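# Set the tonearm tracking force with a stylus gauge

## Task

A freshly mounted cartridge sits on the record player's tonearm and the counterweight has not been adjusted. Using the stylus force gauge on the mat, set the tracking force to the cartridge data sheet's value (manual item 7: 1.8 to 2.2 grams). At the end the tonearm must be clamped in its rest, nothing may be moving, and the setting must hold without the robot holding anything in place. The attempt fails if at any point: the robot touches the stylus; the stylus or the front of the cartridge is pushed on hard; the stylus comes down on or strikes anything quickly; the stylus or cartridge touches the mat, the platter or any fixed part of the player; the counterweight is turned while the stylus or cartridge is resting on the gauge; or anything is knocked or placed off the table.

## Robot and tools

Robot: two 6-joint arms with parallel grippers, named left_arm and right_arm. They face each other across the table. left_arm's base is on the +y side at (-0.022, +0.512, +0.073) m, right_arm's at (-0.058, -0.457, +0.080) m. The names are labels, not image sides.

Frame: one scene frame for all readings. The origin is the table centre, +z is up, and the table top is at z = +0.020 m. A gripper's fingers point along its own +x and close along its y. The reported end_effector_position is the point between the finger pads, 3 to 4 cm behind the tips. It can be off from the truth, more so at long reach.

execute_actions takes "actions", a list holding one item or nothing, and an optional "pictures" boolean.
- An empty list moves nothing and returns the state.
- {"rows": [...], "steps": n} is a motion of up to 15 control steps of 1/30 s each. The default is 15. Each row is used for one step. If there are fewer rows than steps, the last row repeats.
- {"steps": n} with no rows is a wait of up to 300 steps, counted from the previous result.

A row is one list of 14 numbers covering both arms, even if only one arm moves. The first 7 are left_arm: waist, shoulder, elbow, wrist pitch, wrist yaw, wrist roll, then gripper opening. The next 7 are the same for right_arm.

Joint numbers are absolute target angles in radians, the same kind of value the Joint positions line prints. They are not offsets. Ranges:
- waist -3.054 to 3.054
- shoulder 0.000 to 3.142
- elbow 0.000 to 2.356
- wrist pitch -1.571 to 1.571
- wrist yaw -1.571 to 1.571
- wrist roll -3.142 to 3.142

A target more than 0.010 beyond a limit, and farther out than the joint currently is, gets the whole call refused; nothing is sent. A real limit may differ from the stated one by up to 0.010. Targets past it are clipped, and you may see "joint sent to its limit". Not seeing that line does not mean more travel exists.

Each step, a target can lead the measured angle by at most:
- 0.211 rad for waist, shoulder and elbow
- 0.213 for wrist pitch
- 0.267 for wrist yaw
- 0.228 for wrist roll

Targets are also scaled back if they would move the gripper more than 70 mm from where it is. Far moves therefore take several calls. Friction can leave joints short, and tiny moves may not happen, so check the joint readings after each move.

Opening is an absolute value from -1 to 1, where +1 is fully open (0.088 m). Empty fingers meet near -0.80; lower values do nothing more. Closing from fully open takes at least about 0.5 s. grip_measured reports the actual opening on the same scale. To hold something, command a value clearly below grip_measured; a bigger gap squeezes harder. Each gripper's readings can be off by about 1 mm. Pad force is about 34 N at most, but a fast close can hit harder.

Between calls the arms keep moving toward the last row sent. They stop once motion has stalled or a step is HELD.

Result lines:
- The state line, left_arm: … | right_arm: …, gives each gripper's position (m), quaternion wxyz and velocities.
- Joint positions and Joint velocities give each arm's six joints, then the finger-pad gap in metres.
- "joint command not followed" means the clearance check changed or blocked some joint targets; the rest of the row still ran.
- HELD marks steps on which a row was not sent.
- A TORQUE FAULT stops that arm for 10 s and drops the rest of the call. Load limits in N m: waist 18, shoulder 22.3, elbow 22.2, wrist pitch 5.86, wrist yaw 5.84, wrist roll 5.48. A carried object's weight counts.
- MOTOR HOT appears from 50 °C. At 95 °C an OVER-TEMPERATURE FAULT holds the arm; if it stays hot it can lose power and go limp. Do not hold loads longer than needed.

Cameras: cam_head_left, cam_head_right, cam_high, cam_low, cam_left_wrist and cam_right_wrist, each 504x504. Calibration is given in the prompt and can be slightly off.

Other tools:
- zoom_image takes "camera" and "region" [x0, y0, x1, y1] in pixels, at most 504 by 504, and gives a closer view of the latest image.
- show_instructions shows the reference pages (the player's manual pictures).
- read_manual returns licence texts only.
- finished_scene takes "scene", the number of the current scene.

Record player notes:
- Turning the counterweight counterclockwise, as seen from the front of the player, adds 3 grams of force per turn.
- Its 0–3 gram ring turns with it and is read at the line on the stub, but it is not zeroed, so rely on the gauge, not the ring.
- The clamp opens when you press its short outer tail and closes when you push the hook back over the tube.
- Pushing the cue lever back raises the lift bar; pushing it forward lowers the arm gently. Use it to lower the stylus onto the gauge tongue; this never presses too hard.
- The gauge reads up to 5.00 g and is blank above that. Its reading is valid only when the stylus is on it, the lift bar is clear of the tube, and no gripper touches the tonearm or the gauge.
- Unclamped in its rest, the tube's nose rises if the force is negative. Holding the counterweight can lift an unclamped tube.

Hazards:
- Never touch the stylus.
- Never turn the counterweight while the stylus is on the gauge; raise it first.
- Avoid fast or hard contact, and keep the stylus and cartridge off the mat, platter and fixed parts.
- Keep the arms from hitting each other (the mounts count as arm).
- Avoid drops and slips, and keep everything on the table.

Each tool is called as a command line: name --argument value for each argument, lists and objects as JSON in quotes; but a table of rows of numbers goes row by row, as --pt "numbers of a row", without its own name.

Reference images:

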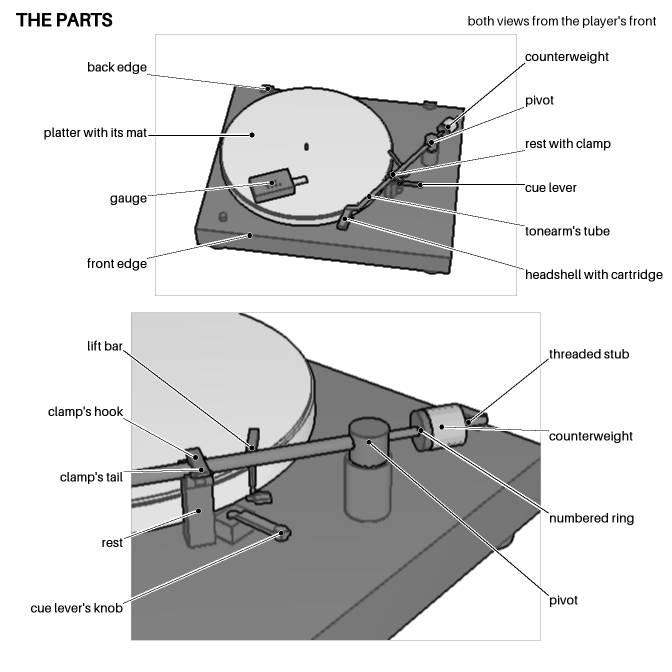

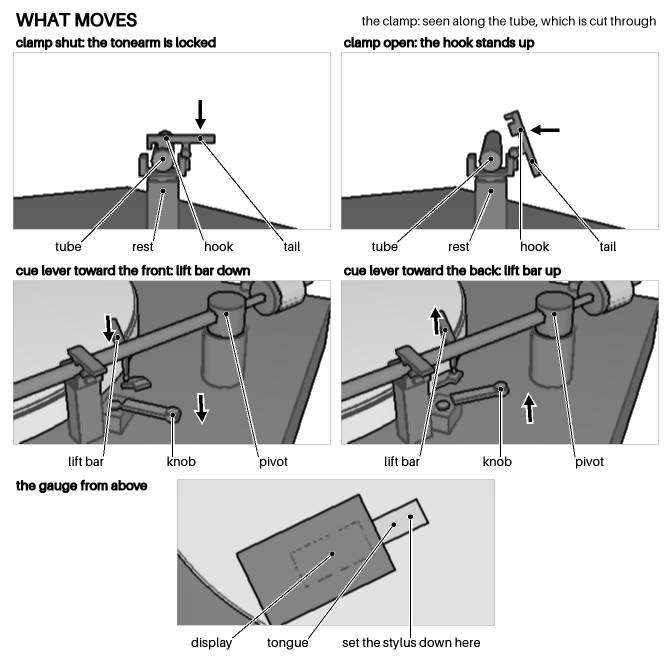

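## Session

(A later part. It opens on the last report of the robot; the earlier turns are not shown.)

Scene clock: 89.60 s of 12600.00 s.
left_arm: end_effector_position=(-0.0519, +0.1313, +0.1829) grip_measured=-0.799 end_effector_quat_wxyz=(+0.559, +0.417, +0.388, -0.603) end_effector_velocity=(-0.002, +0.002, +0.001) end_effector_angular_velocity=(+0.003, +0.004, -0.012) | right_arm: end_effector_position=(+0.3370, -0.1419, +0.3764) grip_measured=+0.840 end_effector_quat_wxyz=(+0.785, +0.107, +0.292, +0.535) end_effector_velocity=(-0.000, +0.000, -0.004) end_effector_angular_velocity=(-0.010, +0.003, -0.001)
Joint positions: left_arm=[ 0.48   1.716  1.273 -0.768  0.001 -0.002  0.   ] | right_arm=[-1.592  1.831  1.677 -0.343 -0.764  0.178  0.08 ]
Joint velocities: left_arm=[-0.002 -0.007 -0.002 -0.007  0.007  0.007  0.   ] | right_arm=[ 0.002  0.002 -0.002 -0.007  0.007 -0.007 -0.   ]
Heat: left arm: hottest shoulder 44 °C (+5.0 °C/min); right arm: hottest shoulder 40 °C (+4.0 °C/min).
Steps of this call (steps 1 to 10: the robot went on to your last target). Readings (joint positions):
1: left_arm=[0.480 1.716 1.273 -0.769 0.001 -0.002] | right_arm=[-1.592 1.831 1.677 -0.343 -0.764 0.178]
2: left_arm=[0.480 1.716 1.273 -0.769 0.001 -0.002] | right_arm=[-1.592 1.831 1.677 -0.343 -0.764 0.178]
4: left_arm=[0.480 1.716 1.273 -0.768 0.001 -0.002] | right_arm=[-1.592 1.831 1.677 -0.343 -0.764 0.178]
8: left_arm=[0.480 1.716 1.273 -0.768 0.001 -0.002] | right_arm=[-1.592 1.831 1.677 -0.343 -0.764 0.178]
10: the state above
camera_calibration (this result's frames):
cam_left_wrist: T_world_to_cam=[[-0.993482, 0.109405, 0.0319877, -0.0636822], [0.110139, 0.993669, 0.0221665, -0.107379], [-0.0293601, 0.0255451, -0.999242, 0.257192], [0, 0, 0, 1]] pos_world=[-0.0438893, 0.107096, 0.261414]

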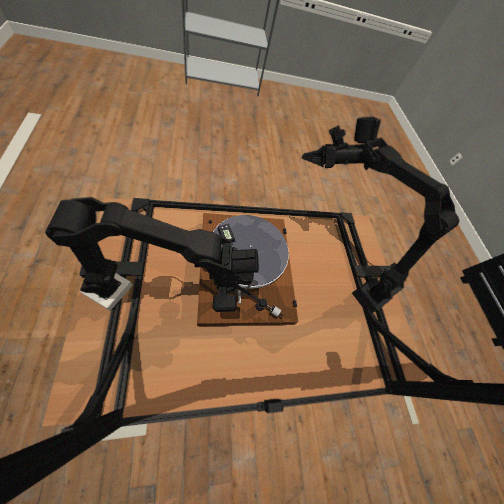

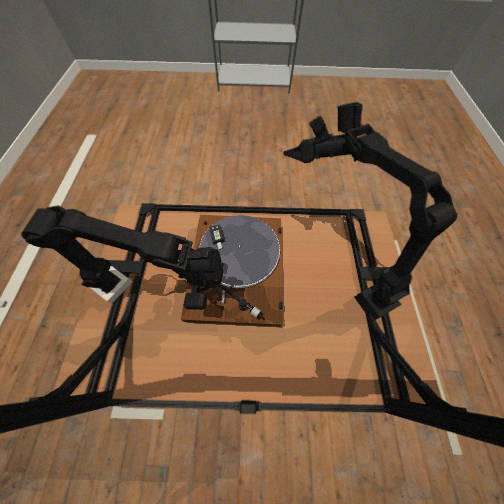

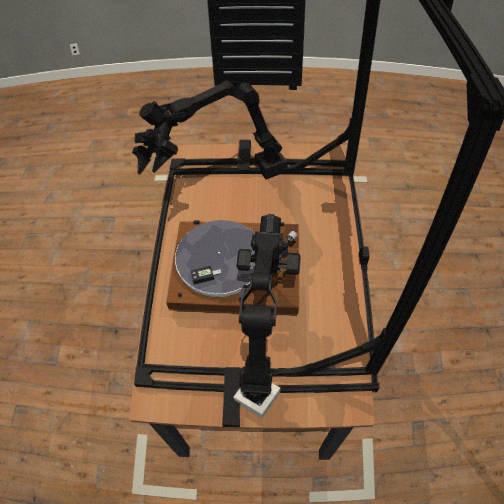

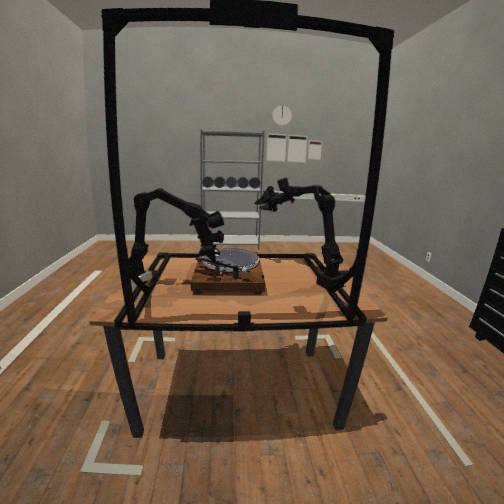

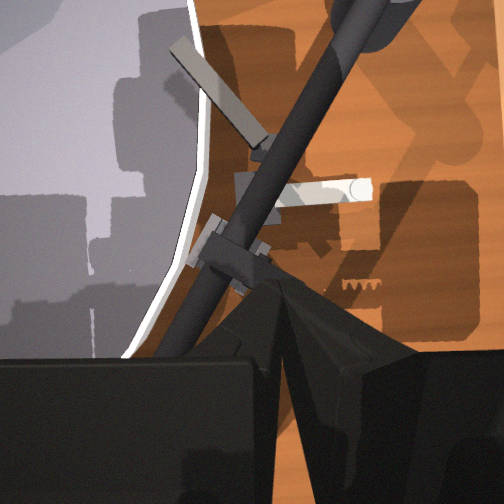

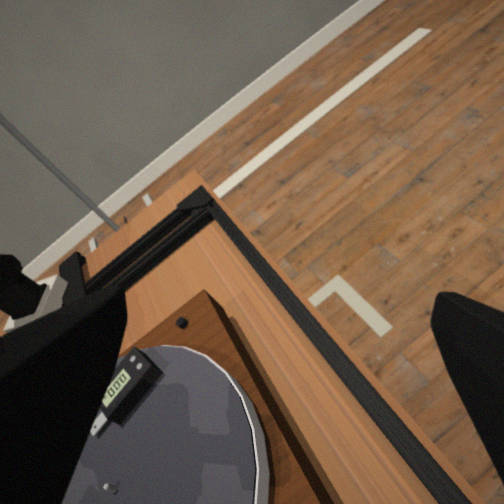

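execute_actions --actions '[{"rows":[[0.483,1.722,1.227,-0.727,0,0,-0.9,-1.592,1.831,1.677,-0.343,-0.764,0.178,0.84]],"steps":15}]' --pictures false

execute_actions --actions '[{"steps":10}]'

zoom_image --camera "cam_low" --region '[190, 230, 260, 290]'

Scene clock: 94.47 s of 12600.00 s.
left_arm: end_effector_position=(-0.0524, +0.1321, +0.1789) grip_measured=-0.799 end_effector_quat_wxyz=(+0.559, +0.413, +0.386, -0.606) end_effector_velocity=(+0.000, +0.003, -0.002) end_effector_angular_velocity=(+0.012, +0.000, +0.021) | right_arm: end_effector_position=(+0.3370, -0.1419, +0.3764) grip_measured=+0.840 end_effector_quat_wxyz=(+0.786, +0.107, +0.292, +0.535) end_effector_velocity=(-0.002, -0.001, +0.004) end_effector_angular_velocity=(+0.002, -0.007, +0.007)
Joint positions: left_arm=[ 0.48   1.709  1.245 -0.738  0.005 -0.002  0.   ] | right_arm=[-1.592  1.831  1.677 -0.343 -0.764  0.178  0.08 ]
Joint velocities: left_arm=[-0.002 -0.002 -0.007 -0.007 -0.007 -0.022  0.   ] | right_arm=[-0.002 -0.007  0.002 -0.007 -0.007 -0.007 -0.   ]
Heat: left arm: hottest shoulder 44 °C (+4.0 °C/min); right arm: hottest shoulder 40 °C (+3.0 °C/min).
Steps of this call (steps 1 to 15: the robot went on to your last target; steps 16 to 90: nothing new was sent; then 1.37 s passed at rest; steps 91 to 105: all 15 steps of this action). Readings (joint positions):
91: left_arm=[0.480 1.716 1.266 -0.761 0.002 -0.002] | right_arm=[-1.592 1.831 1.677 -0.343 -0.764 0.178]
92: left_arm=[0.480 1.715 1.260 -0.754 0.002 -0.002] | right_arm=[-1.592 1.831 1.677 -0.343 -0.764 0.178]
94: left_arm=[0.480 1.711 1.253 -0.746 0.002 -0.002] | right_arm=[-1.592 1.831 1.677 -0.343 -0.764 0.178]
98: left_arm=[0.480 1.709 1.248 -0.740 0.003 -0.002] | right_arm=[-1.592 1.831 1.677 -0.343 -0.764 0.178]
105: the state above

Scene clock: 94.80 s of 12600.00 s.
left_arm: end_effector_position=(-0.0524, +0.1322, +0.1788) grip_measured=-0.799 end_effector_quat_wxyz=(+0.559, +0.413, +0.386, -0.606) end_effector_velocity=(+0.000, +0.003, -0.006) end_effector_angular_velocity=(+0.021, -0.016, -0.020) | right_arm: end_effector_position=(+0.3370, -0.1419, +0.3764) grip_measured=+0.840 end_effector_quat_wxyz=(+0.786, +0.107, +0.292, +0.535) end_effector_velocity=(-0.002, +0.001, -0.003) end_effector_angular_velocity=(-0.008, -0.007, +0.016)
Joint positions: left_arm=[ 0.48   1.709  1.245 -0.738  0.005 -0.002  0.   ] | right_arm=[-1.592  1.831  1.677 -0.343 -0.764  0.178  0.08 ]
Joint velocities: left_arm=[-0.002  0.007 -0.007 -0.007 -0.007  0.022  0.   ] | right_arm=[ 0.002  0.002 -0.002 -0.007 -0.007 -0.022 -0.   ]
Heat: left arm: hottest shoulder 44 °C (+4.0 °C/min); right arm: hottest shoulder 40 °C (+3.0 °C/min).
Steps of this call (steps 1 to 10: the robot went on to your last target). Readings (joint positions):
1: left_arm=[0.480 1.709 1.245 -0.738 0.005 -0.002] | right_arm=[-1.592 1.831 1.677 -0.343 -0.764 0.178]
2: left_arm=[0.480 1.709 1.245 -0.738 0.005 -0.002] | right_arm=[-1.592 1.831 1.677 -0.343 -0.764 0.178]
4: left_arm=[0.480 1.709 1.245 -0.738 0.005 -0.002] | right_arm=[-1.592 1.831 1.677 -0.343 -0.764 0.178]
8: left_arm=[0.480 1.709 1.245 -0.738 0.005 -0.002] | right_arm=[-1.592 1.831 1.677 -0.343 -0.764 0.178]
10: the state above
camera_calibration (this result's frames):
cam_left_wrist: T_world_to_cam=[[-0.993153, 0.111433, 0.0350753, -0.0649575], [0.111916, 0.993644, 0.0121359, -0.106251], [-0.0335, 0.0159784, -0.999311, 0.254166], [0, 0, 0, 1]] pos_world=[-0.0441069, 0.108753, 0.257559]
cam_right_wrist: T_world_to_cam=[[0.79078, -0.41089, -0.453692, -0.146054], [-0.61113, -0.488274, -0.622984, 0.397195], [0.034452, 0.769908, -0.637224, 0.413886], [0, 0, 0, 1]] pos_world=[0.343975, -0.184727, 0.444921]

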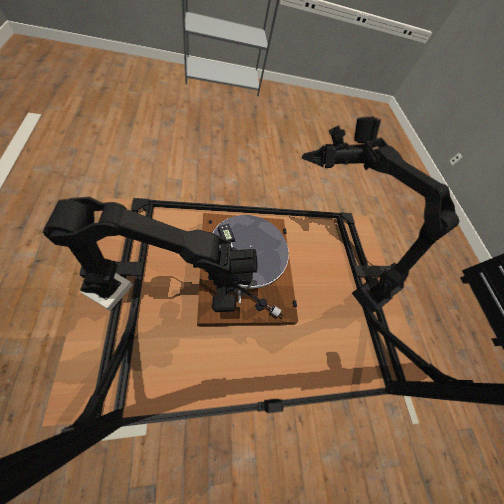

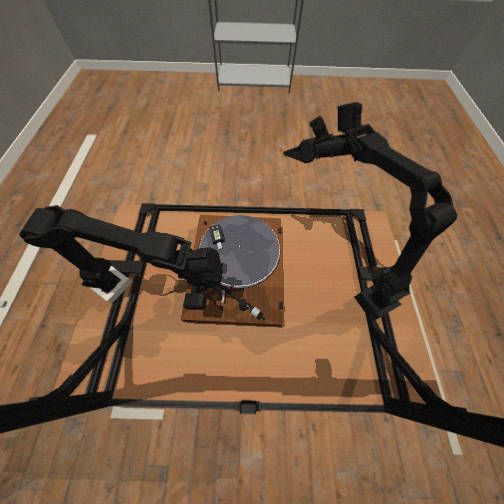

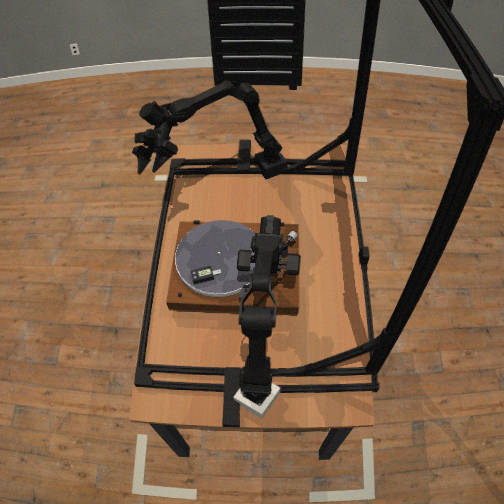

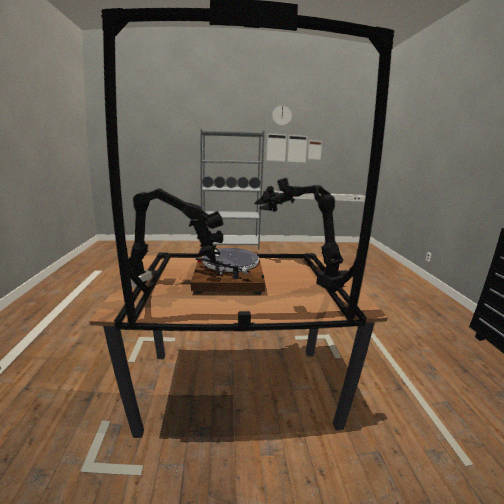

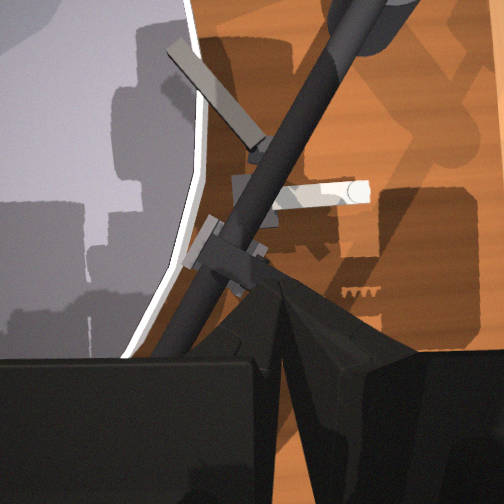

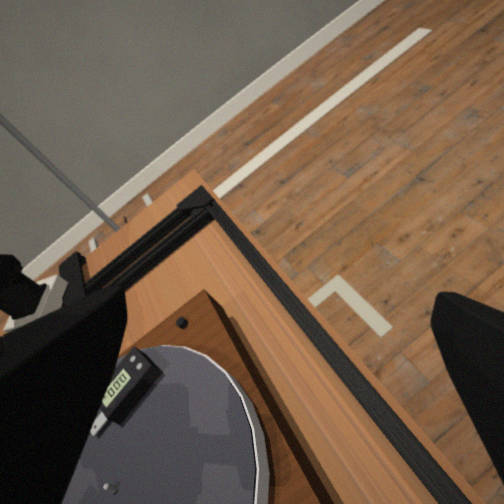

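Region (190, 230, 260, 290) of cam_low's 504x504 image, scaled by 7.200, with more detail than that image has; it fills the top 432 rows of this view, and the rest is white.

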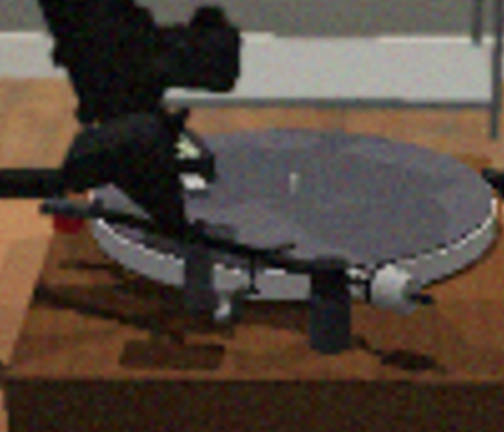

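execute_actions --actions '[{"rows":[[0.48,1.716,1.285,-0.775,0,0,-0.9,-1.592,1.831,1.677,-0.343,-0.764,0.178,0.84],[0.48,1.716,1.285,-0.775,0,0,-0.9,-1.592,1.831,1.677,-0.343,-0.764,0.178,0.84],[0.48,1.716,1.285,-0.775,0,0,-0.9,-1.592,1.831,1.677,-0.343,-0.764,0.178,0.84],[0.48,1.716,1.285,-0.775,0,0,-0.9,-1.592,1.831,1.677,-0.343,-0.764,0.178,0.84],[0.48,1.716,1.285,-0.775,0,0,-0.9,-1.592,1.831,1.677,-0.343,-0.764,0.178,0.84],[0.48,1.716,1.285,-0.775,0,0,-0.9,-1.592,1.831,1.677,-0.343,-0.764,0.178,0.84],[0.48,1.716,1.285,-0.775,0,0,-0.9,-1.592,1.831,1.677,-0.343,-0.764,0.178,0.84],[0.461,1.71,1.28,-0.78,0,0,-0.9,-1.592,1.831,1.677,-0.343,-0.764,0.178,0.84]],"steps":15}]' --pictures false

execute_actions --actions '[{"steps":10}]'

Scene clock: 100.37 s of 12600.00 s.
left_arm: end_effector_position=(-0.0575, +0.1344, +0.1837) grip_measured=-0.799 end_effector_quat_wxyz=(+0.553, +0.422, +0.386, -0.606) end_effector_velocity=(-0.006, +0.004, +0.000) end_effector_angular_velocity=(+0.019, +0.021, -0.008) | right_arm: end_effector_position=(+0.3370, -0.1419, +0.3764) grip_measured=+0.840 end_effector_quat_wxyz=(+0.786, +0.107, +0.292, +0.535) end_effector_velocity=(-0.003, -0.000, +0.000) end_effector_angular_velocity=(+0.004, +0.005, +0.019)
Joint positions: left_arm=[ 0.464  1.709  1.27  -0.778  0.    -0.002  0.   ] | right_arm=[-1.592  1.831  1.677 -0.343 -0.764  0.178  0.08 ]
Joint velocities: left_arm=[-0.007 -0.002  0.002 -0.022  0.022 -0.007  0.   ] | right_arm=[-0.002 -0.002 -0.002 -0.007 -0.022 -0.007  0.   ]
Heat: left arm: hottest shoulder 43 °C (+2.0 °C/min); right arm: hottest shoulder 41 °C (+4.0 °C/min).
Steps of this call (steps 1 to 15: the robot went on to your last target; steps 16 to 90: nothing new was sent; then 2.07 s passed at rest; steps 91 to 105: all 15 steps of this action). Readings (joint positions):
91: left_arm=[0.480 1.708 1.249 -0.742 0.005 -0.002] | right_arm=[-1.592 1.831 1.677 -0.343 -0.764 0.178]
92: left_arm=[0.480 1.708 1.257 -0.749 0.004 -0.002] | right_arm=[-1.592 1.831 1.677 -0.343 -0.764 0.178]
94: left_arm=[0.480 1.708 1.265 -0.761 0.000 -0.002] | right_arm=[-1.592 1.831 1.677 -0.343 -0.764 0.178]
98: left_arm=[0.479 1.709 1.270 -0.772 0.000 -0.002] | right_arm=[-1.592 1.831 1.677 -0.343 -0.764 0.178]
105: the state above

Scene clock: 100.70 s of 12600.00 s.
left_arm: end_effector_position=(-0.0574, +0.1346, +0.1837) grip_measured=-0.799 end_effector_quat_wxyz=(+0.553, +0.422, +0.386, -0.606) end_effector_velocity=(+0.000, +0.000, +0.001) end_effector_angular_velocity=(-0.008, -0.009, -0.007) | right_arm: end_effector_position=(+0.3370, -0.1419, +0.3764) grip_measured=+0.840 end_effector_quat_wxyz=(+0.786, +0.107, +0.292, +0.535) end_effector_velocity=(+0.001, -0.002, -0.001) end_effector_angular_velocity=(-0.008, -0.002, -0.006)
Joint positions: left_arm=[ 0.464  1.709  1.27  -0.779  0.    -0.002  0.   ] | right_arm=[-1.592  1.831  1.677 -0.343 -0.764  0.178  0.08 ]
Joint velocities: left_arm=[-0.002 -0.007 -0.007  0.007 -0.007  0.007  0.   ] | right_arm=[-0.002 -0.002 -0.002 -0.007  0.007 -0.007 -0.001]
Heat: left arm: hottest shoulder 43 °C (+2.0 °C/min); right arm: hottest shoulder 41 °C (+4.0 °C/min).
Steps of this call (steps 1 to 10: the robot went on to your last target). Readings (joint positions):
1: left_arm=[0.464 1.709 1.270 -0.778 0.000 -0.002] | right_arm=[-1.592 1.831 1.677 -0.343 -0.764 0.178]
2: left_arm=[0.464 1.709 1.270 -0.778 0.000 -0.002] | right_arm=[-1.592 1.831 1.677 -0.343 -0.764 0.178]
4: left_arm=[0.464 1.709 1.270 -0.779 0.000 -0.002] | right_arm=[-1.592 1.831 1.677 -0.343 -0.764 0.178]
8: left_arm=[0.464 1.709 1.270 -0.779 0.000 -0.002] | right_arm=[-1.592 1.831 1.677 -0.343 -0.764 0.178]
10: the state above
camera_calibration (this result's frames):
cam_left_wrist: T_world_to_cam=[[-0.991711, 0.1247, 0.0309835, -0.0713263], [0.125581, 0.99168, 0.0283049, -0.110052], [-0.0271961, 0.0319612, -0.999119, 0.25701], [0, 0, 0, 1]] pos_world=[-0.0499249, 0.109817, 0.262109]
cam_right_wrist: T_world_to_cam=[[0.79078, -0.41089, -0.453692, -0.146054], [-0.61113, -0.488274, -0.622984, 0.397195], [0.034452, 0.769908, -0.637224, 0.413886], [0, 0, 0, 1]] pos_world=[0.343975, -0.184727, 0.444921]

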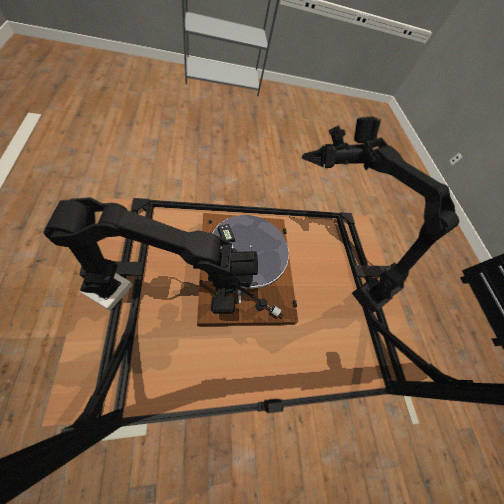

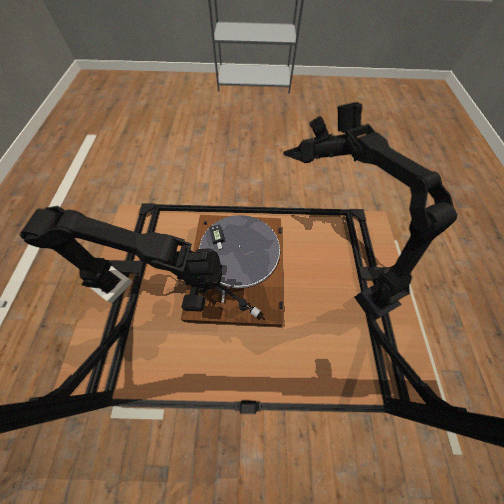

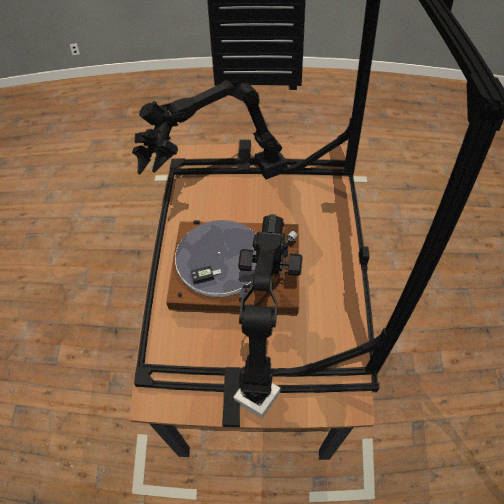

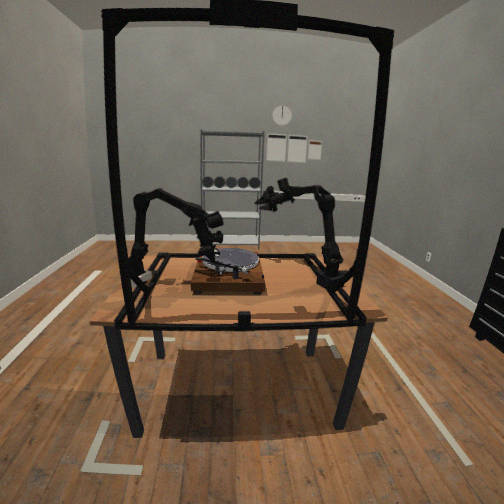

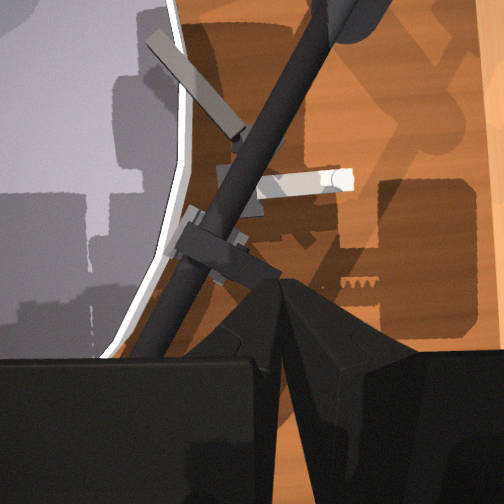

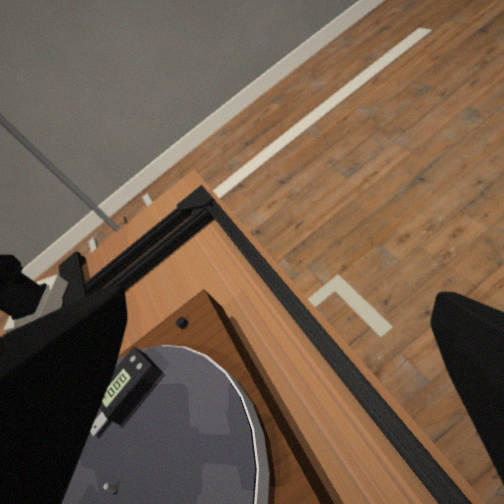

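execute_actions --actions '[{"rows":[[0.464,1.716,1.255,-0.76,0,0,-0.9,-1.592,1.831,1.677,-0.343,-0.764,0.178,0.84],[0.464,1.716,1.255,-0.76,0,0,-0.9,-1.592,1.831,1.677,-0.343,-0.764,0.178,0.84],[0.464,1.716,1.255,-0.76,0,0,-0.9,-1.592,1.831,1.677,-0.343,-0.764,0.178,0.84],[0.464,1.718,1.24,-0.745,0,0,-0.9,-1.592,1.831,1.677,-0.343,-0.764,0.178,0.84],[0.464,1.718,1.24,-0.745,0,0,-0.9,-1.592,1.831,1.677,-0.343,-0.764,0.178,0.84],[0.464,1.718,1.24,-0.745,0,0,-0.9,-1.592,1.831,1.677,-0.343,-0.764,0.178,0.84],[0.464,1.72,1.222,-0.73,0,0,-0.9,-1.592,1.831,1.677,-0.343,-0.764,0.178,0.84]],"steps":15}]' --pictures false

execute_actions --actions '[{"steps":10}]'

Scene clock: 105.90 s of 12600.00 s.
left_arm: end_effector_position=(-0.0591, +0.1335, +0.1770) grip_measured=-0.799 end_effector_quat_wxyz=(+0.554, +0.417, +0.382, -0.611) end_effector_velocity=(+0.000, -0.000, -0.005) end_effector_angular_velocity=(-0.013, -0.003, +0.007) | right_arm: end_effector_position=(+0.3370, -0.1419, +0.3764) grip_measured=+0.840 end_effector_quat_wxyz=(+0.786, +0.107, +0.292, +0.535) end_effector_velocity=(+0.000, -0.003, -0.001) end_effector_angular_velocity=(+0.005, +0.028, -0.008)
Joint positions: left_arm=[ 0.461  1.709  1.238 -0.732  0.004 -0.002  0.   ] | right_arm=[-1.592  1.831  1.677 -0.343 -0.764  0.178  0.08 ]
Joint velocities: left_arm=[-0.002 -0.002 -0.027  0.037 -0.007 -0.007  0.   ] | right_arm=[-0.007 -0.002 -0.002 -0.007 -0.007  0.022 -0.   ]
Heat: left arm: hottest shoulder 43 °C (+1.0 °C/min); right arm: hottest shoulder 41 °C (+3.1 °C/min).
Steps of this call (steps 1 to 15: the robot went on to your last target; steps 16 to 90: nothing new was sent; then 1.70 s passed at rest; steps 91 to 105: all 15 steps of this action). Readings (joint positions):
91: left_arm=[0.464 1.709 1.270 -0.778 0.000 -0.002] | right_arm=[-1.592 1.831 1.677 -0.343 -0.764 0.178]
92: left_arm=[0.464 1.709 1.270 -0.773 0.000 -0.002] | right_arm=[-1.592 1.831 1.677 -0.343 -0.764 0.178]
94: left_arm=[0.464 1.709 1.266 -0.762 0.000 -0.002] | right_arm=[-1.592 1.831 1.677 -0.343 -0.764 0.178]
98: left_arm=[0.464 1.709 1.250 -0.745 0.001 -0.002] | right_arm=[-1.592 1.831 1.677 -0.343 -0.764 0.178]
105: the state above

Scene clock: 106.23 s of 12600.00 s.
left_arm: end_effector_position=(-0.0592, +0.1335, +0.1768) grip_measured=-0.799 end_effector_quat_wxyz=(+0.554, +0.417, +0.382, -0.611) end_effector_velocity=(-0.004, -0.000, +0.002) end_effector_angular_velocity=(-0.011, +0.011, -0.003) | right_arm: end_effector_position=(+0.3370, -0.1419, +0.3764) grip_measured=+0.840 end_effector_quat_wxyz=(+0.786, +0.107, +0.292, +0.535) end_effector_velocity=(-0.002, +0.000, +0.002) end_effector_angular_velocity=(+0.011, -0.008, +0.019)
Joint positions: left_arm=[ 0.461  1.709  1.237 -0.731  0.004 -0.002  0.   ] | right_arm=[-1.592  1.831  1.677 -0.343 -0.764  0.178  0.08 ]
Joint velocities: left_arm=[-0.007 -0.007 -0.002  0.007  0.007 -0.007  0.   ] | right_arm=[-0.002 -0.002 -0.002  0.007 -0.022 -0.007 -0.   ]
Heat: left arm: hottest shoulder 43 °C (+1.0 °C/min); right arm: hottest shoulder 41 °C (+3.0 °C/min).
Steps of this call (steps 1 to 10: the robot went on to your last target). Readings (joint positions):
1: left_arm=[0.461 1.709 1.238 -0.732 0.004 -0.002] | right_arm=[-1.592 1.831 1.677 -0.343 -0.764 0.178]
2: left_arm=[0.461 1.709 1.237 -0.731 0.004 -0.002] | right_arm=[-1.592 1.831 1.677 -0.343 -0.764 0.178]
4: left_arm=[0.461 1.709 1.237 -0.731 0.004 -0.002] | right_arm=[-1.592 1.831 1.677 -0.343 -0.764 0.178]
8: left_arm=[0.461 1.709 1.237 -0.731 0.004 -0.002] | right_arm=[-1.592 1.831 1.677 -0.343 -0.764 0.178]
10: the state above
camera_calibration (this result's frames):
cam_left_wrist: T_world_to_cam=[[-0.99101, 0.129289, 0.0344044, -0.0738908], [0.129808, 0.99145, 0.0133047, -0.105602], [-0.0323901, 0.017651, -0.999319, 0.251705], [0, 0, 0, 1]] pos_world=[-0.0513658, 0.10981, 0.255481]
cam_right_wrist: T_world_to_cam=[[0.79078, -0.41089, -0.453692, -0.146054], [-0.61113, -0.488274, -0.622984, 0.397195], [0.034452, 0.769908, -0.637224, 0.413886], [0, 0, 0, 1]] pos_world=[0.343975, -0.184727, 0.444921]

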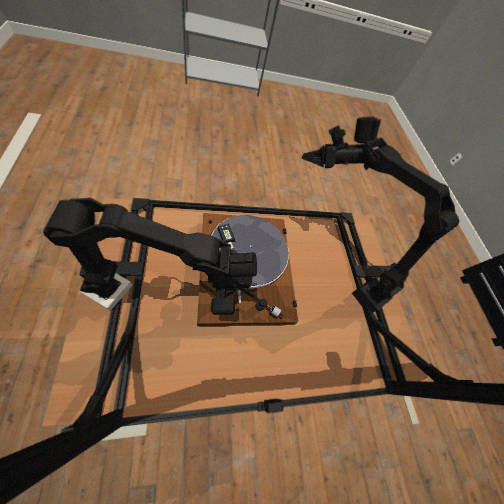

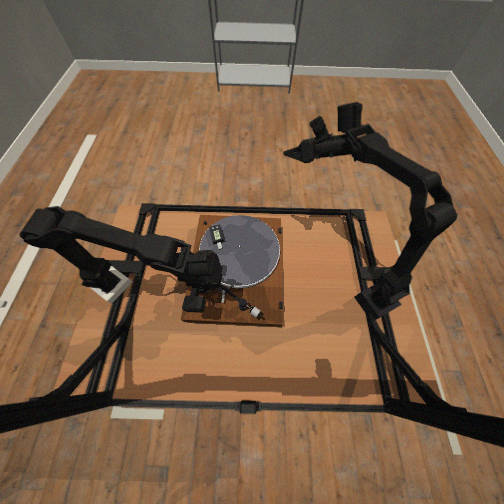

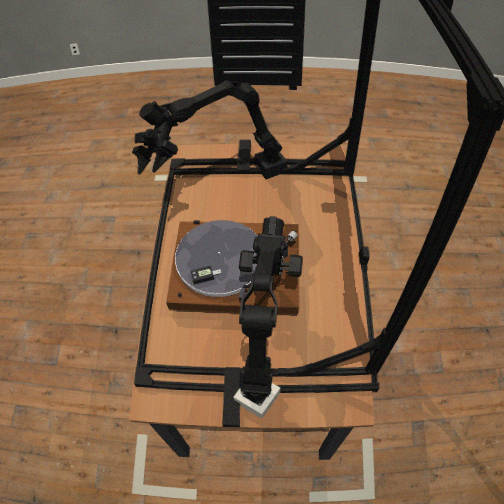

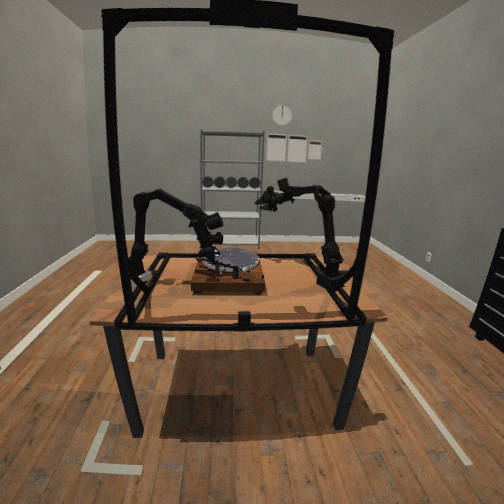

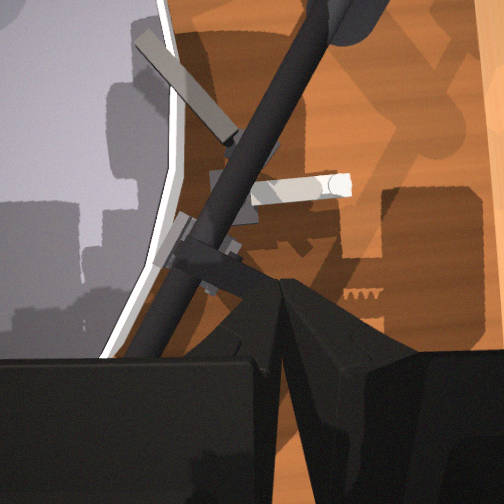

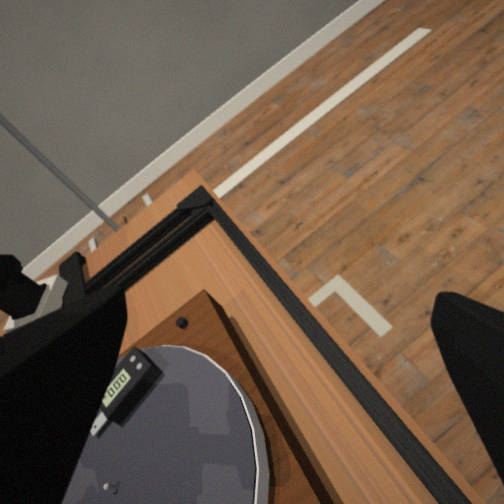

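It's starting to tilt. Press further.

execute_actions --actions '[{"rows":[[0.468,1.724,1.205,-0.72,0,0,-0.9,-1.592,1.831,1.677,-0.343,-0.764,0.178,0.84],[0.468,1.724,1.205,-0.72,0,0,-0.9,-1.592,1.831,1.677,-0.343,-0.764,0.178,0.84],[0.468,1.724,1.205,-0.72,0,0,-0.9,-1.592,1.831,1.677,-0.343,-0.764,0.178,0.84],[0.468,1.724,1.205,-0.72,0,0,-0.9,-1.592,1.831,1.677,-0.343,-0.764,0.178,0.84],[0.468,1.724,1.205,-0.72,0,0,-0.9,-1.592,1.831,1.677,-0.343,-0.764,0.178,0.84],[0.468,1.728,1.19,-0.71,0,0,-0.9,-1.592,1.831,1.677,-0.343,-0.764,0.178,0.84]],"steps":15}]' --pictures false

execute_actions --actions '[{"steps":10}]'

Scene clock: 112.43 s of 12600.00 s.
left_arm: end_effector_position=(-0.0571, +0.1396, +0.1622) grip_measured=-0.799 end_effector_quat_wxyz=(+0.550, +0.426, +0.391, -0.603) end_effector_velocity=(+0.004, +0.003, -0.004) end_effector_angular_velocity=(+0.017, -0.006, +0.017) | right_arm: end_effector_position=(+0.3371, -0.1419, +0.3762) grip_measured=+0.840 end_effector_quat_wxyz=(+0.785, +0.107, +0.292, +0.535) end_effector_velocity=(-0.003, -0.000, +0.000) end_effector_angular_velocity=(+0.004, +0.005, +0.019)
Joint positions: left_arm=[ 0.464  1.72   1.2   -0.713  0.002 -0.002  0.   ] | right_arm=[-1.592  1.832  1.677 -0.343 -0.764  0.178  0.08 ]
Joint velocities: left_arm=[ 0.007  0.002 -0.007 -0.007 -0.007 -0.007  0.   ] | right_arm=[-0.002 -0.002 -0.002 -0.007 -0.022 -0.007  0.   ]
Heat: left arm: hottest shoulder 43 °C (+1.0 °C/min); right arm: hottest shoulder 41 °C (+3.0 °C/min).
Steps of this call (steps 1 to 15: the robot went on to your last target; steps 16 to 90: nothing new was sent; then 2.70 s passed at rest; steps 91 to 105: all 15 steps of this action). Readings (joint positions):
91: left_arm=[0.461 1.709 1.234 -0.727 0.004 -0.002] | right_arm=[-1.592 1.832 1.677 -0.343 -0.764 0.178]
92: left_arm=[0.461 1.709 1.230 -0.724 0.005 -0.002] | right_arm=[-1.592 1.832 1.677 -0.343 -0.764 0.178]
94: left_arm=[0.461 1.710 1.226 -0.719 0.005 -0.002] | right_arm=[-1.592 1.832 1.677 -0.343 -0.764 0.178]
98: left_arm=[0.461 1.713 1.212 -0.714 0.004 -0.002] | right_arm=[-1.592 1.832 1.677 -0.343 -0.764 0.178]
105: the state above

Scene clock: 112.77 s of 12600.00 s.
left_arm: end_effector_position=(-0.0571, +0.1396, +0.1622) grip_measured=-0.799 end_effector_quat_wxyz=(+0.550, +0.426, +0.390, -0.603) end_effector_velocity=(-0.002, +0.002, -0.000) end_effector_angular_velocity=(+0.008, +0.009, +0.002) | right_arm: end_effector_position=(+0.3371, -0.1419, +0.3762) grip_measured=+0.840 end_effector_quat_wxyz=(+0.785, +0.107, +0.292, +0.535) end_effector_velocity=(-0.002, -0.002, -0.003) end_effector_angular_velocity=(-0.012, +0.001, +0.012)
Joint positions: left_arm=[ 0.464  1.72   1.2   -0.713  0.002 -0.002  0.   ] | right_arm=[-1.592  1.832  1.677 -0.343 -0.764  0.178  0.08 ]
Joint velocities: left_arm=[-0.002 -0.002 -0.002 -0.007  0.007 -0.007  0.   ] | right_arm=[-0.002 -0.002 -0.002 -0.022 -0.007 -0.022 -0.   ]
Heat: left arm: hottest shoulder 43 °C (+1.0 °C/min); right arm: hottest shoulder 41 °C (+3.0 °C/min).
Steps of this call (steps 1 to 10: the robot went on to your last target). Readings (joint positions):
1: left_arm=[0.464 1.720 1.200 -0.713 0.002 -0.002] | right_arm=[-1.592 1.832 1.677 -0.343 -0.764 0.178]
2: left_arm=[0.464 1.720 1.200 -0.713 0.002 -0.002] | right_arm=[-1.592 1.832 1.677 -0.343 -0.764 0.178]
4: left_arm=[0.464 1.720 1.200 -0.713 0.002 -0.002] | right_arm=[-1.592 1.832 1.677 -0.343 -0.764 0.178]
8: left_arm=[0.464 1.720 1.200 -0.713 0.002 -0.002] | right_arm=[-1.592 1.832 1.677 -0.343 -0.764 0.178]
10: the state above
camera_calibration (this result's frames):
cam_left_wrist: T_world_to_cam=[[-0.991665, 0.12447, 0.033276, -0.0713057], [0.125857, 0.991095, 0.0434843, -0.116799], [-0.0275672, 0.0473099, -0.9985, 0.233148], [0, 0, 0, 1]] pos_world=[-0.0495842, 0.113604, 0.24025]
cam_right_wrist: T_world_to_cam=[[0.790626, -0.410967, -0.453891, -0.146058], [-0.611342, -0.48838, -0.622692, 0.397085], [0.0342347, 0.769799, -0.637368, 0.413855], [0, 0, 0, 1]] pos_world=[0.344064, -0.184682, 0.444745]

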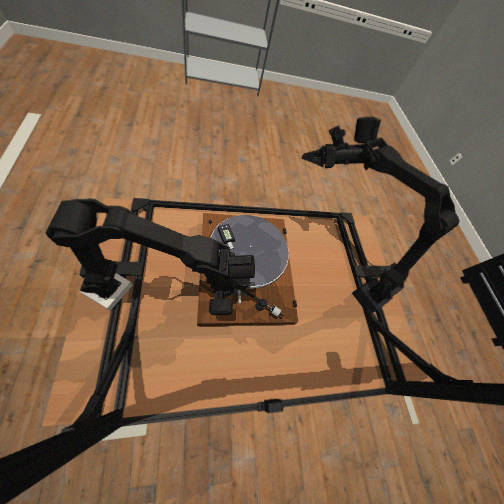

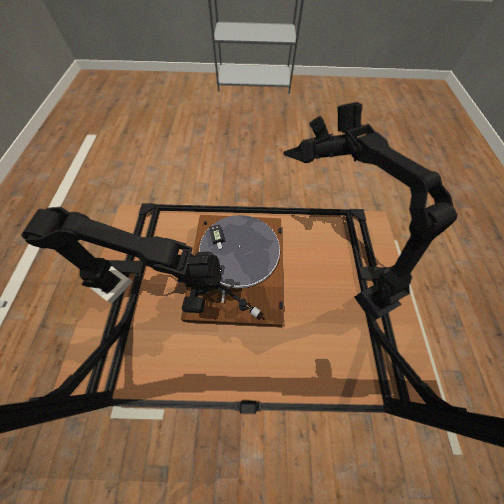

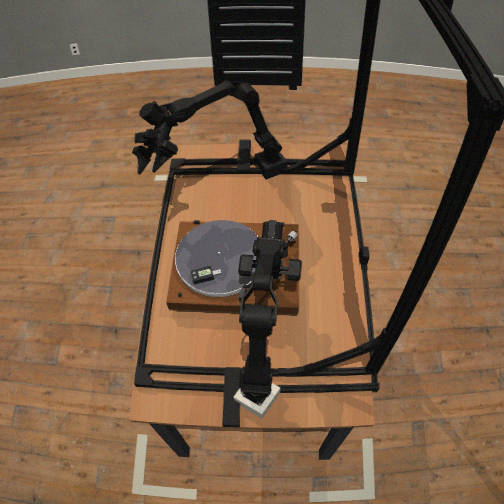

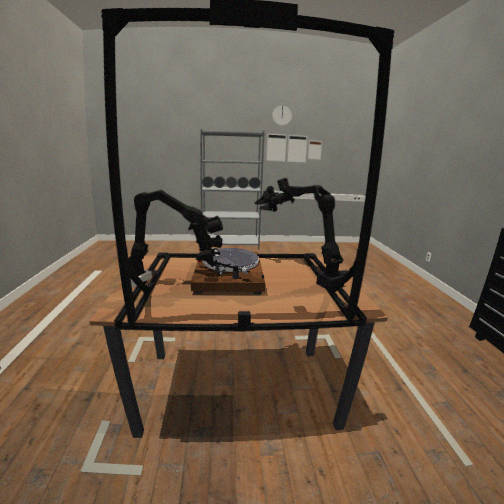

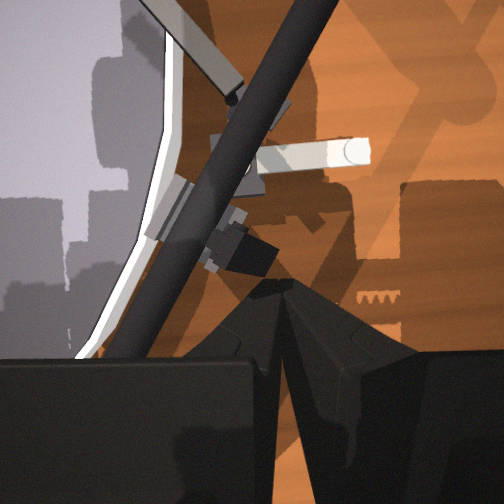

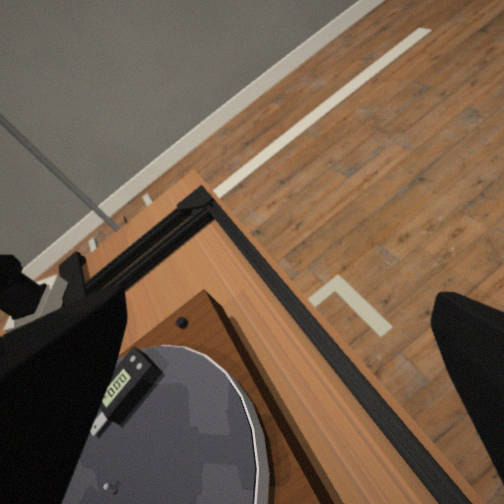

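execute_actions --actions '[{"rows":[[0.43,1.722,1.2,-0.71,0,0,-0.9,-1.592,1.831,1.677,-0.343,-0.764,0.178,0.84],[0.39,1.722,1.2,-0.71,0,0,-0.9,-1.592,1.831,1.677,-0.343,-0.764,0.178,0.84],[0.39,1.722,1.2,-0.71,0,0,-0.9,-1.592,1.831,1.677,-0.343,-0.764,0.178,0.84],[0.39,1.722,1.2,-0.71,0,0,-0.9,-1.592,1.831,1.677,-0.343,-0.764,0.178,0.84],[0.39,1.722,1.2,-0.71,0,0,-0.9,-1.592,1.831,1.677,-0.343,-0.764,0.178,0.84],[0.39,1.722,1.2,-0.71,0,0,-0.9,-1.592,1.831,1.677,-0.343,-0.764,0.178,0.84],[0.39,1.76,1.245,-0.705,0,0,-0.9,-1.592,1.831,1.677,-0.343,-0.764,0.178,0.84],[0.39,1.76,1.245,-0.705,0,0,-0.9,-1.592,1.831,1.677,-0.343,-0.764,0.178,0.84],[0.39,1.799,1.285,-0.70,0,0,-0.9,-1.592,1.831,1.677,-0.343,-0.764,0.178,0.84]],"steps":15}]' --pictures false

execute_actions --actions '[{"steps":10}]'

zoom_image --camera "cam_low" --region '[190, 230, 260, 290]'

Scene clock: 125.03 s of 12600.00 s.
left_arm: end_effector_position=(-0.0876, +0.1231, +0.1598) grip_measured=-0.799 end_effector_quat_wxyz=(+0.530, +0.437, +0.371, -0.625) end_effector_velocity=(+0.001, -0.005, -0.007) end_effector_angular_velocity=(+0.031, -0.005, +0.026) | right_arm: end_effector_position=(+0.3370, -0.1419, +0.3761) grip_measured=+0.840 end_effector_quat_wxyz=(+0.785, +0.107, +0.292, +0.535) end_effector_velocity=(-0.001, -0.001, -0.001) end_effector_angular_velocity=(-0.002, +0.002, +0.007)
Joint positions: left_arm=[ 0.39   1.788  1.268 -0.7    0.    -0.002  0.   ] | right_arm=[-1.592  1.832  1.676 -0.343 -0.764  0.178  0.08 ]
Joint velocities: left_arm=[ 0.002  0.046  0.037 -0.022 -0.007 -0.022  0.   ] | right_arm=[-0.002 -0.002 -0.002 -0.007 -0.007 -0.007 -0.   ]
Heat: left arm: hottest shoulder 42 °C (-1.0 °C/min); right arm: hottest shoulder 41 °C (+2.0 °C/min).
Steps of this call (steps 1 to 15: the robot went on to your last target; steps 16 to 90: nothing new was sent; then 8.77 s passed at rest; steps 91 to 105: all 15 steps of this action). Readings (joint positions):
91: left_arm=[0.463 1.721 1.200 -0.712 -0.000 -0.002] | right_arm=[-1.592 1.832 1.676 -0.343 -0.764 0.178]
92: left_arm=[0.454 1.721 1.200 -0.712 -0.002 -0.001] | right_arm=[-1.592 1.832 1.676 -0.343 -0.764 0.178]
94: left_arm=[0.423 1.721 1.200 -0.712 -0.002 -0.001] | right_arm=[-1.592 1.832 1.676 -0.343 -0.764 0.178]
98: left_arm=[0.391 1.732 1.212 -0.711 0.000 -0.002] | right_arm=[-1.592 1.832 1.676 -0.343 -0.764 0.178]
105: the state above

Scene clock: 125.37 s of 12600.00 s.
left_arm: end_effector_position=(-0.0878, +0.1219, +0.1605) grip_measured=-0.799 end_effector_quat_wxyz=(+0.530, +0.436, +0.370, -0.626) end_effector_velocity=(-0.000, +0.001, +0.001) end_effector_angular_velocity=(+0.005, +0.014, +0.021) | right_arm: end_effector_position=(+0.3370, -0.1419, +0.3761) grip_measured=+0.840 end_effector_quat_wxyz=(+0.785, +0.107, +0.292, +0.535) end_effector_velocity=(-0.002, -0.002, -0.003) end_effector_angular_velocity=(-0.005, +0.028, +0.001)
Joint positions: left_arm=[ 0.39   1.79   1.273 -0.7    0.    -0.002  0.   ] | right_arm=[-1.592  1.832  1.676 -0.343 -0.764  0.178  0.08 ]
Joint velocities: left_arm=[ 0.002 -0.002  0.002 -0.007  0.007 -0.022  0.   ] | right_arm=[-0.002 -0.002 -0.002 -0.022 -0.007  0.007 -0.   ]
Heat: left arm: hottest shoulder 42 °C (-1.0 °C/min); right arm: hottest shoulder 41 °C (+2.0 °C/min).
Steps of this call (steps 1 to 10: the robot went on to your last target). Readings (joint positions):
1: left_arm=[0.390 1.790 1.269 -0.700 0.000 -0.002] | right_arm=[-1.592 1.832 1.676 -0.343 -0.764 0.178]
2: left_arm=[0.390 1.790 1.270 -0.700 0.000 -0.002] | right_arm=[-1.592 1.832 1.676 -0.343 -0.764 0.178]
4: left_arm=[0.390 1.790 1.271 -0.700 0.000 -0.002] | right_arm=[-1.592 1.832 1.676 -0.343 -0.764 0.178]
8: left_arm=[0.390 1.790 1.273 -0.700 0.000 -0.002] | right_arm=[-1.592 1.832 1.676 -0.343 -0.764 0.178]
10: the state above
camera_calibration (this result's frames):
cam_left_wrist: T_world_to_cam=[[-0.979851, 0.197311, 0.0309835, -0.106983], [0.198187, 0.979756, 0.0283049, -0.0851712], [-0.0247714, 0.0338751, -0.999119, 0.233407], [0, 0, 0, 1]] pos_world=[-0.0821658, 0.0966492, 0.238927]
cam_right_wrist: T_world_to_cam=[[0.790471, -0.411045, -0.45409, -0.146], [-0.611554, -0.488487, -0.6224, 0.396917], [0.0340173, 0.76969, -0.637511, 0.413877], [0, 0, 0, 1]] pos_world=[0.344066, -0.184681, 0.444595]

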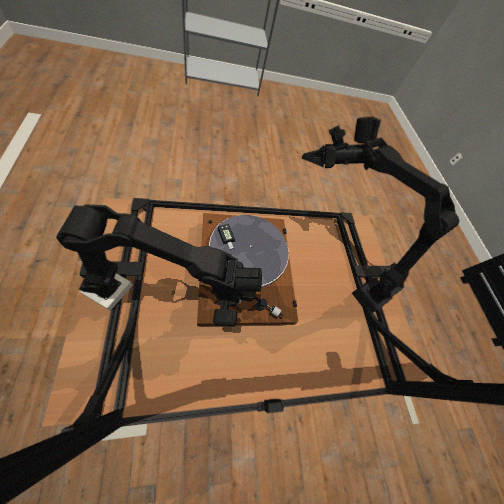

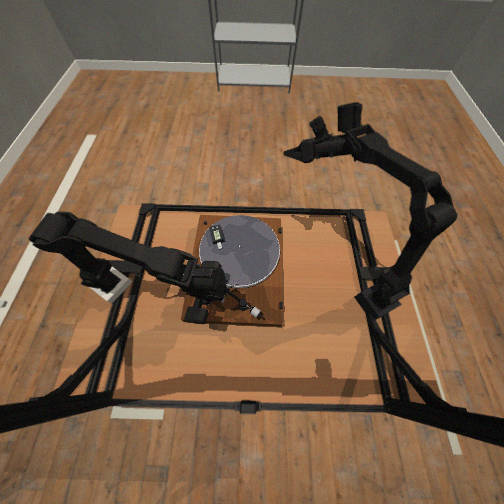

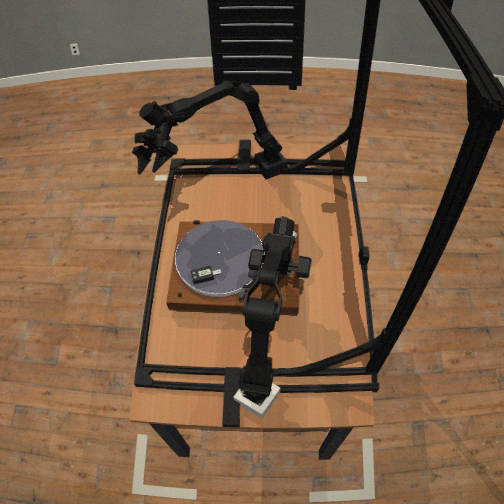

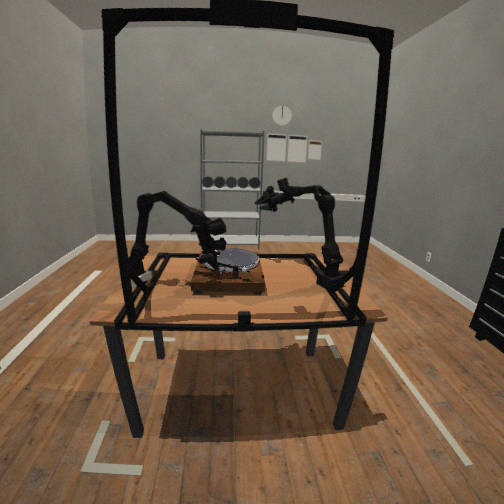

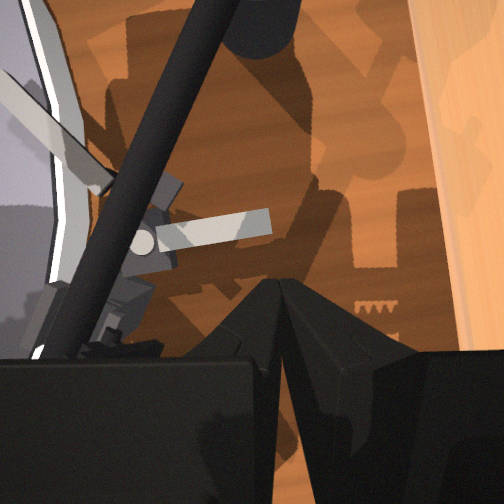

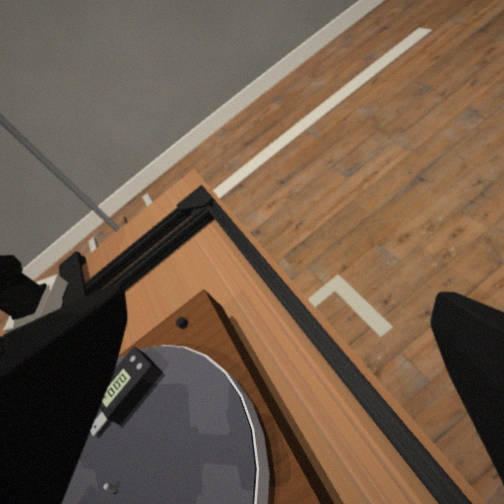

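Region (190, 230, 260, 290) of cam_low's 504x504 image, scaled by 7.200, with more detail than that image has; it fills the top 432 rows of this view, and the rest is white.

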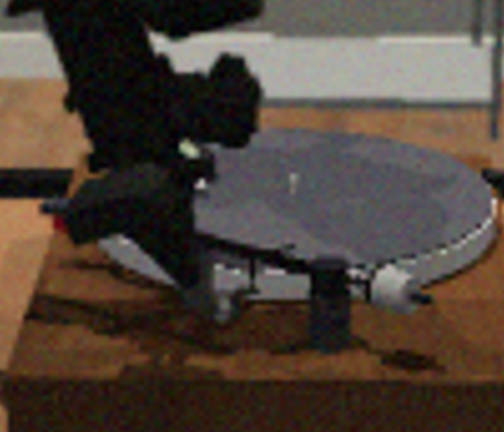

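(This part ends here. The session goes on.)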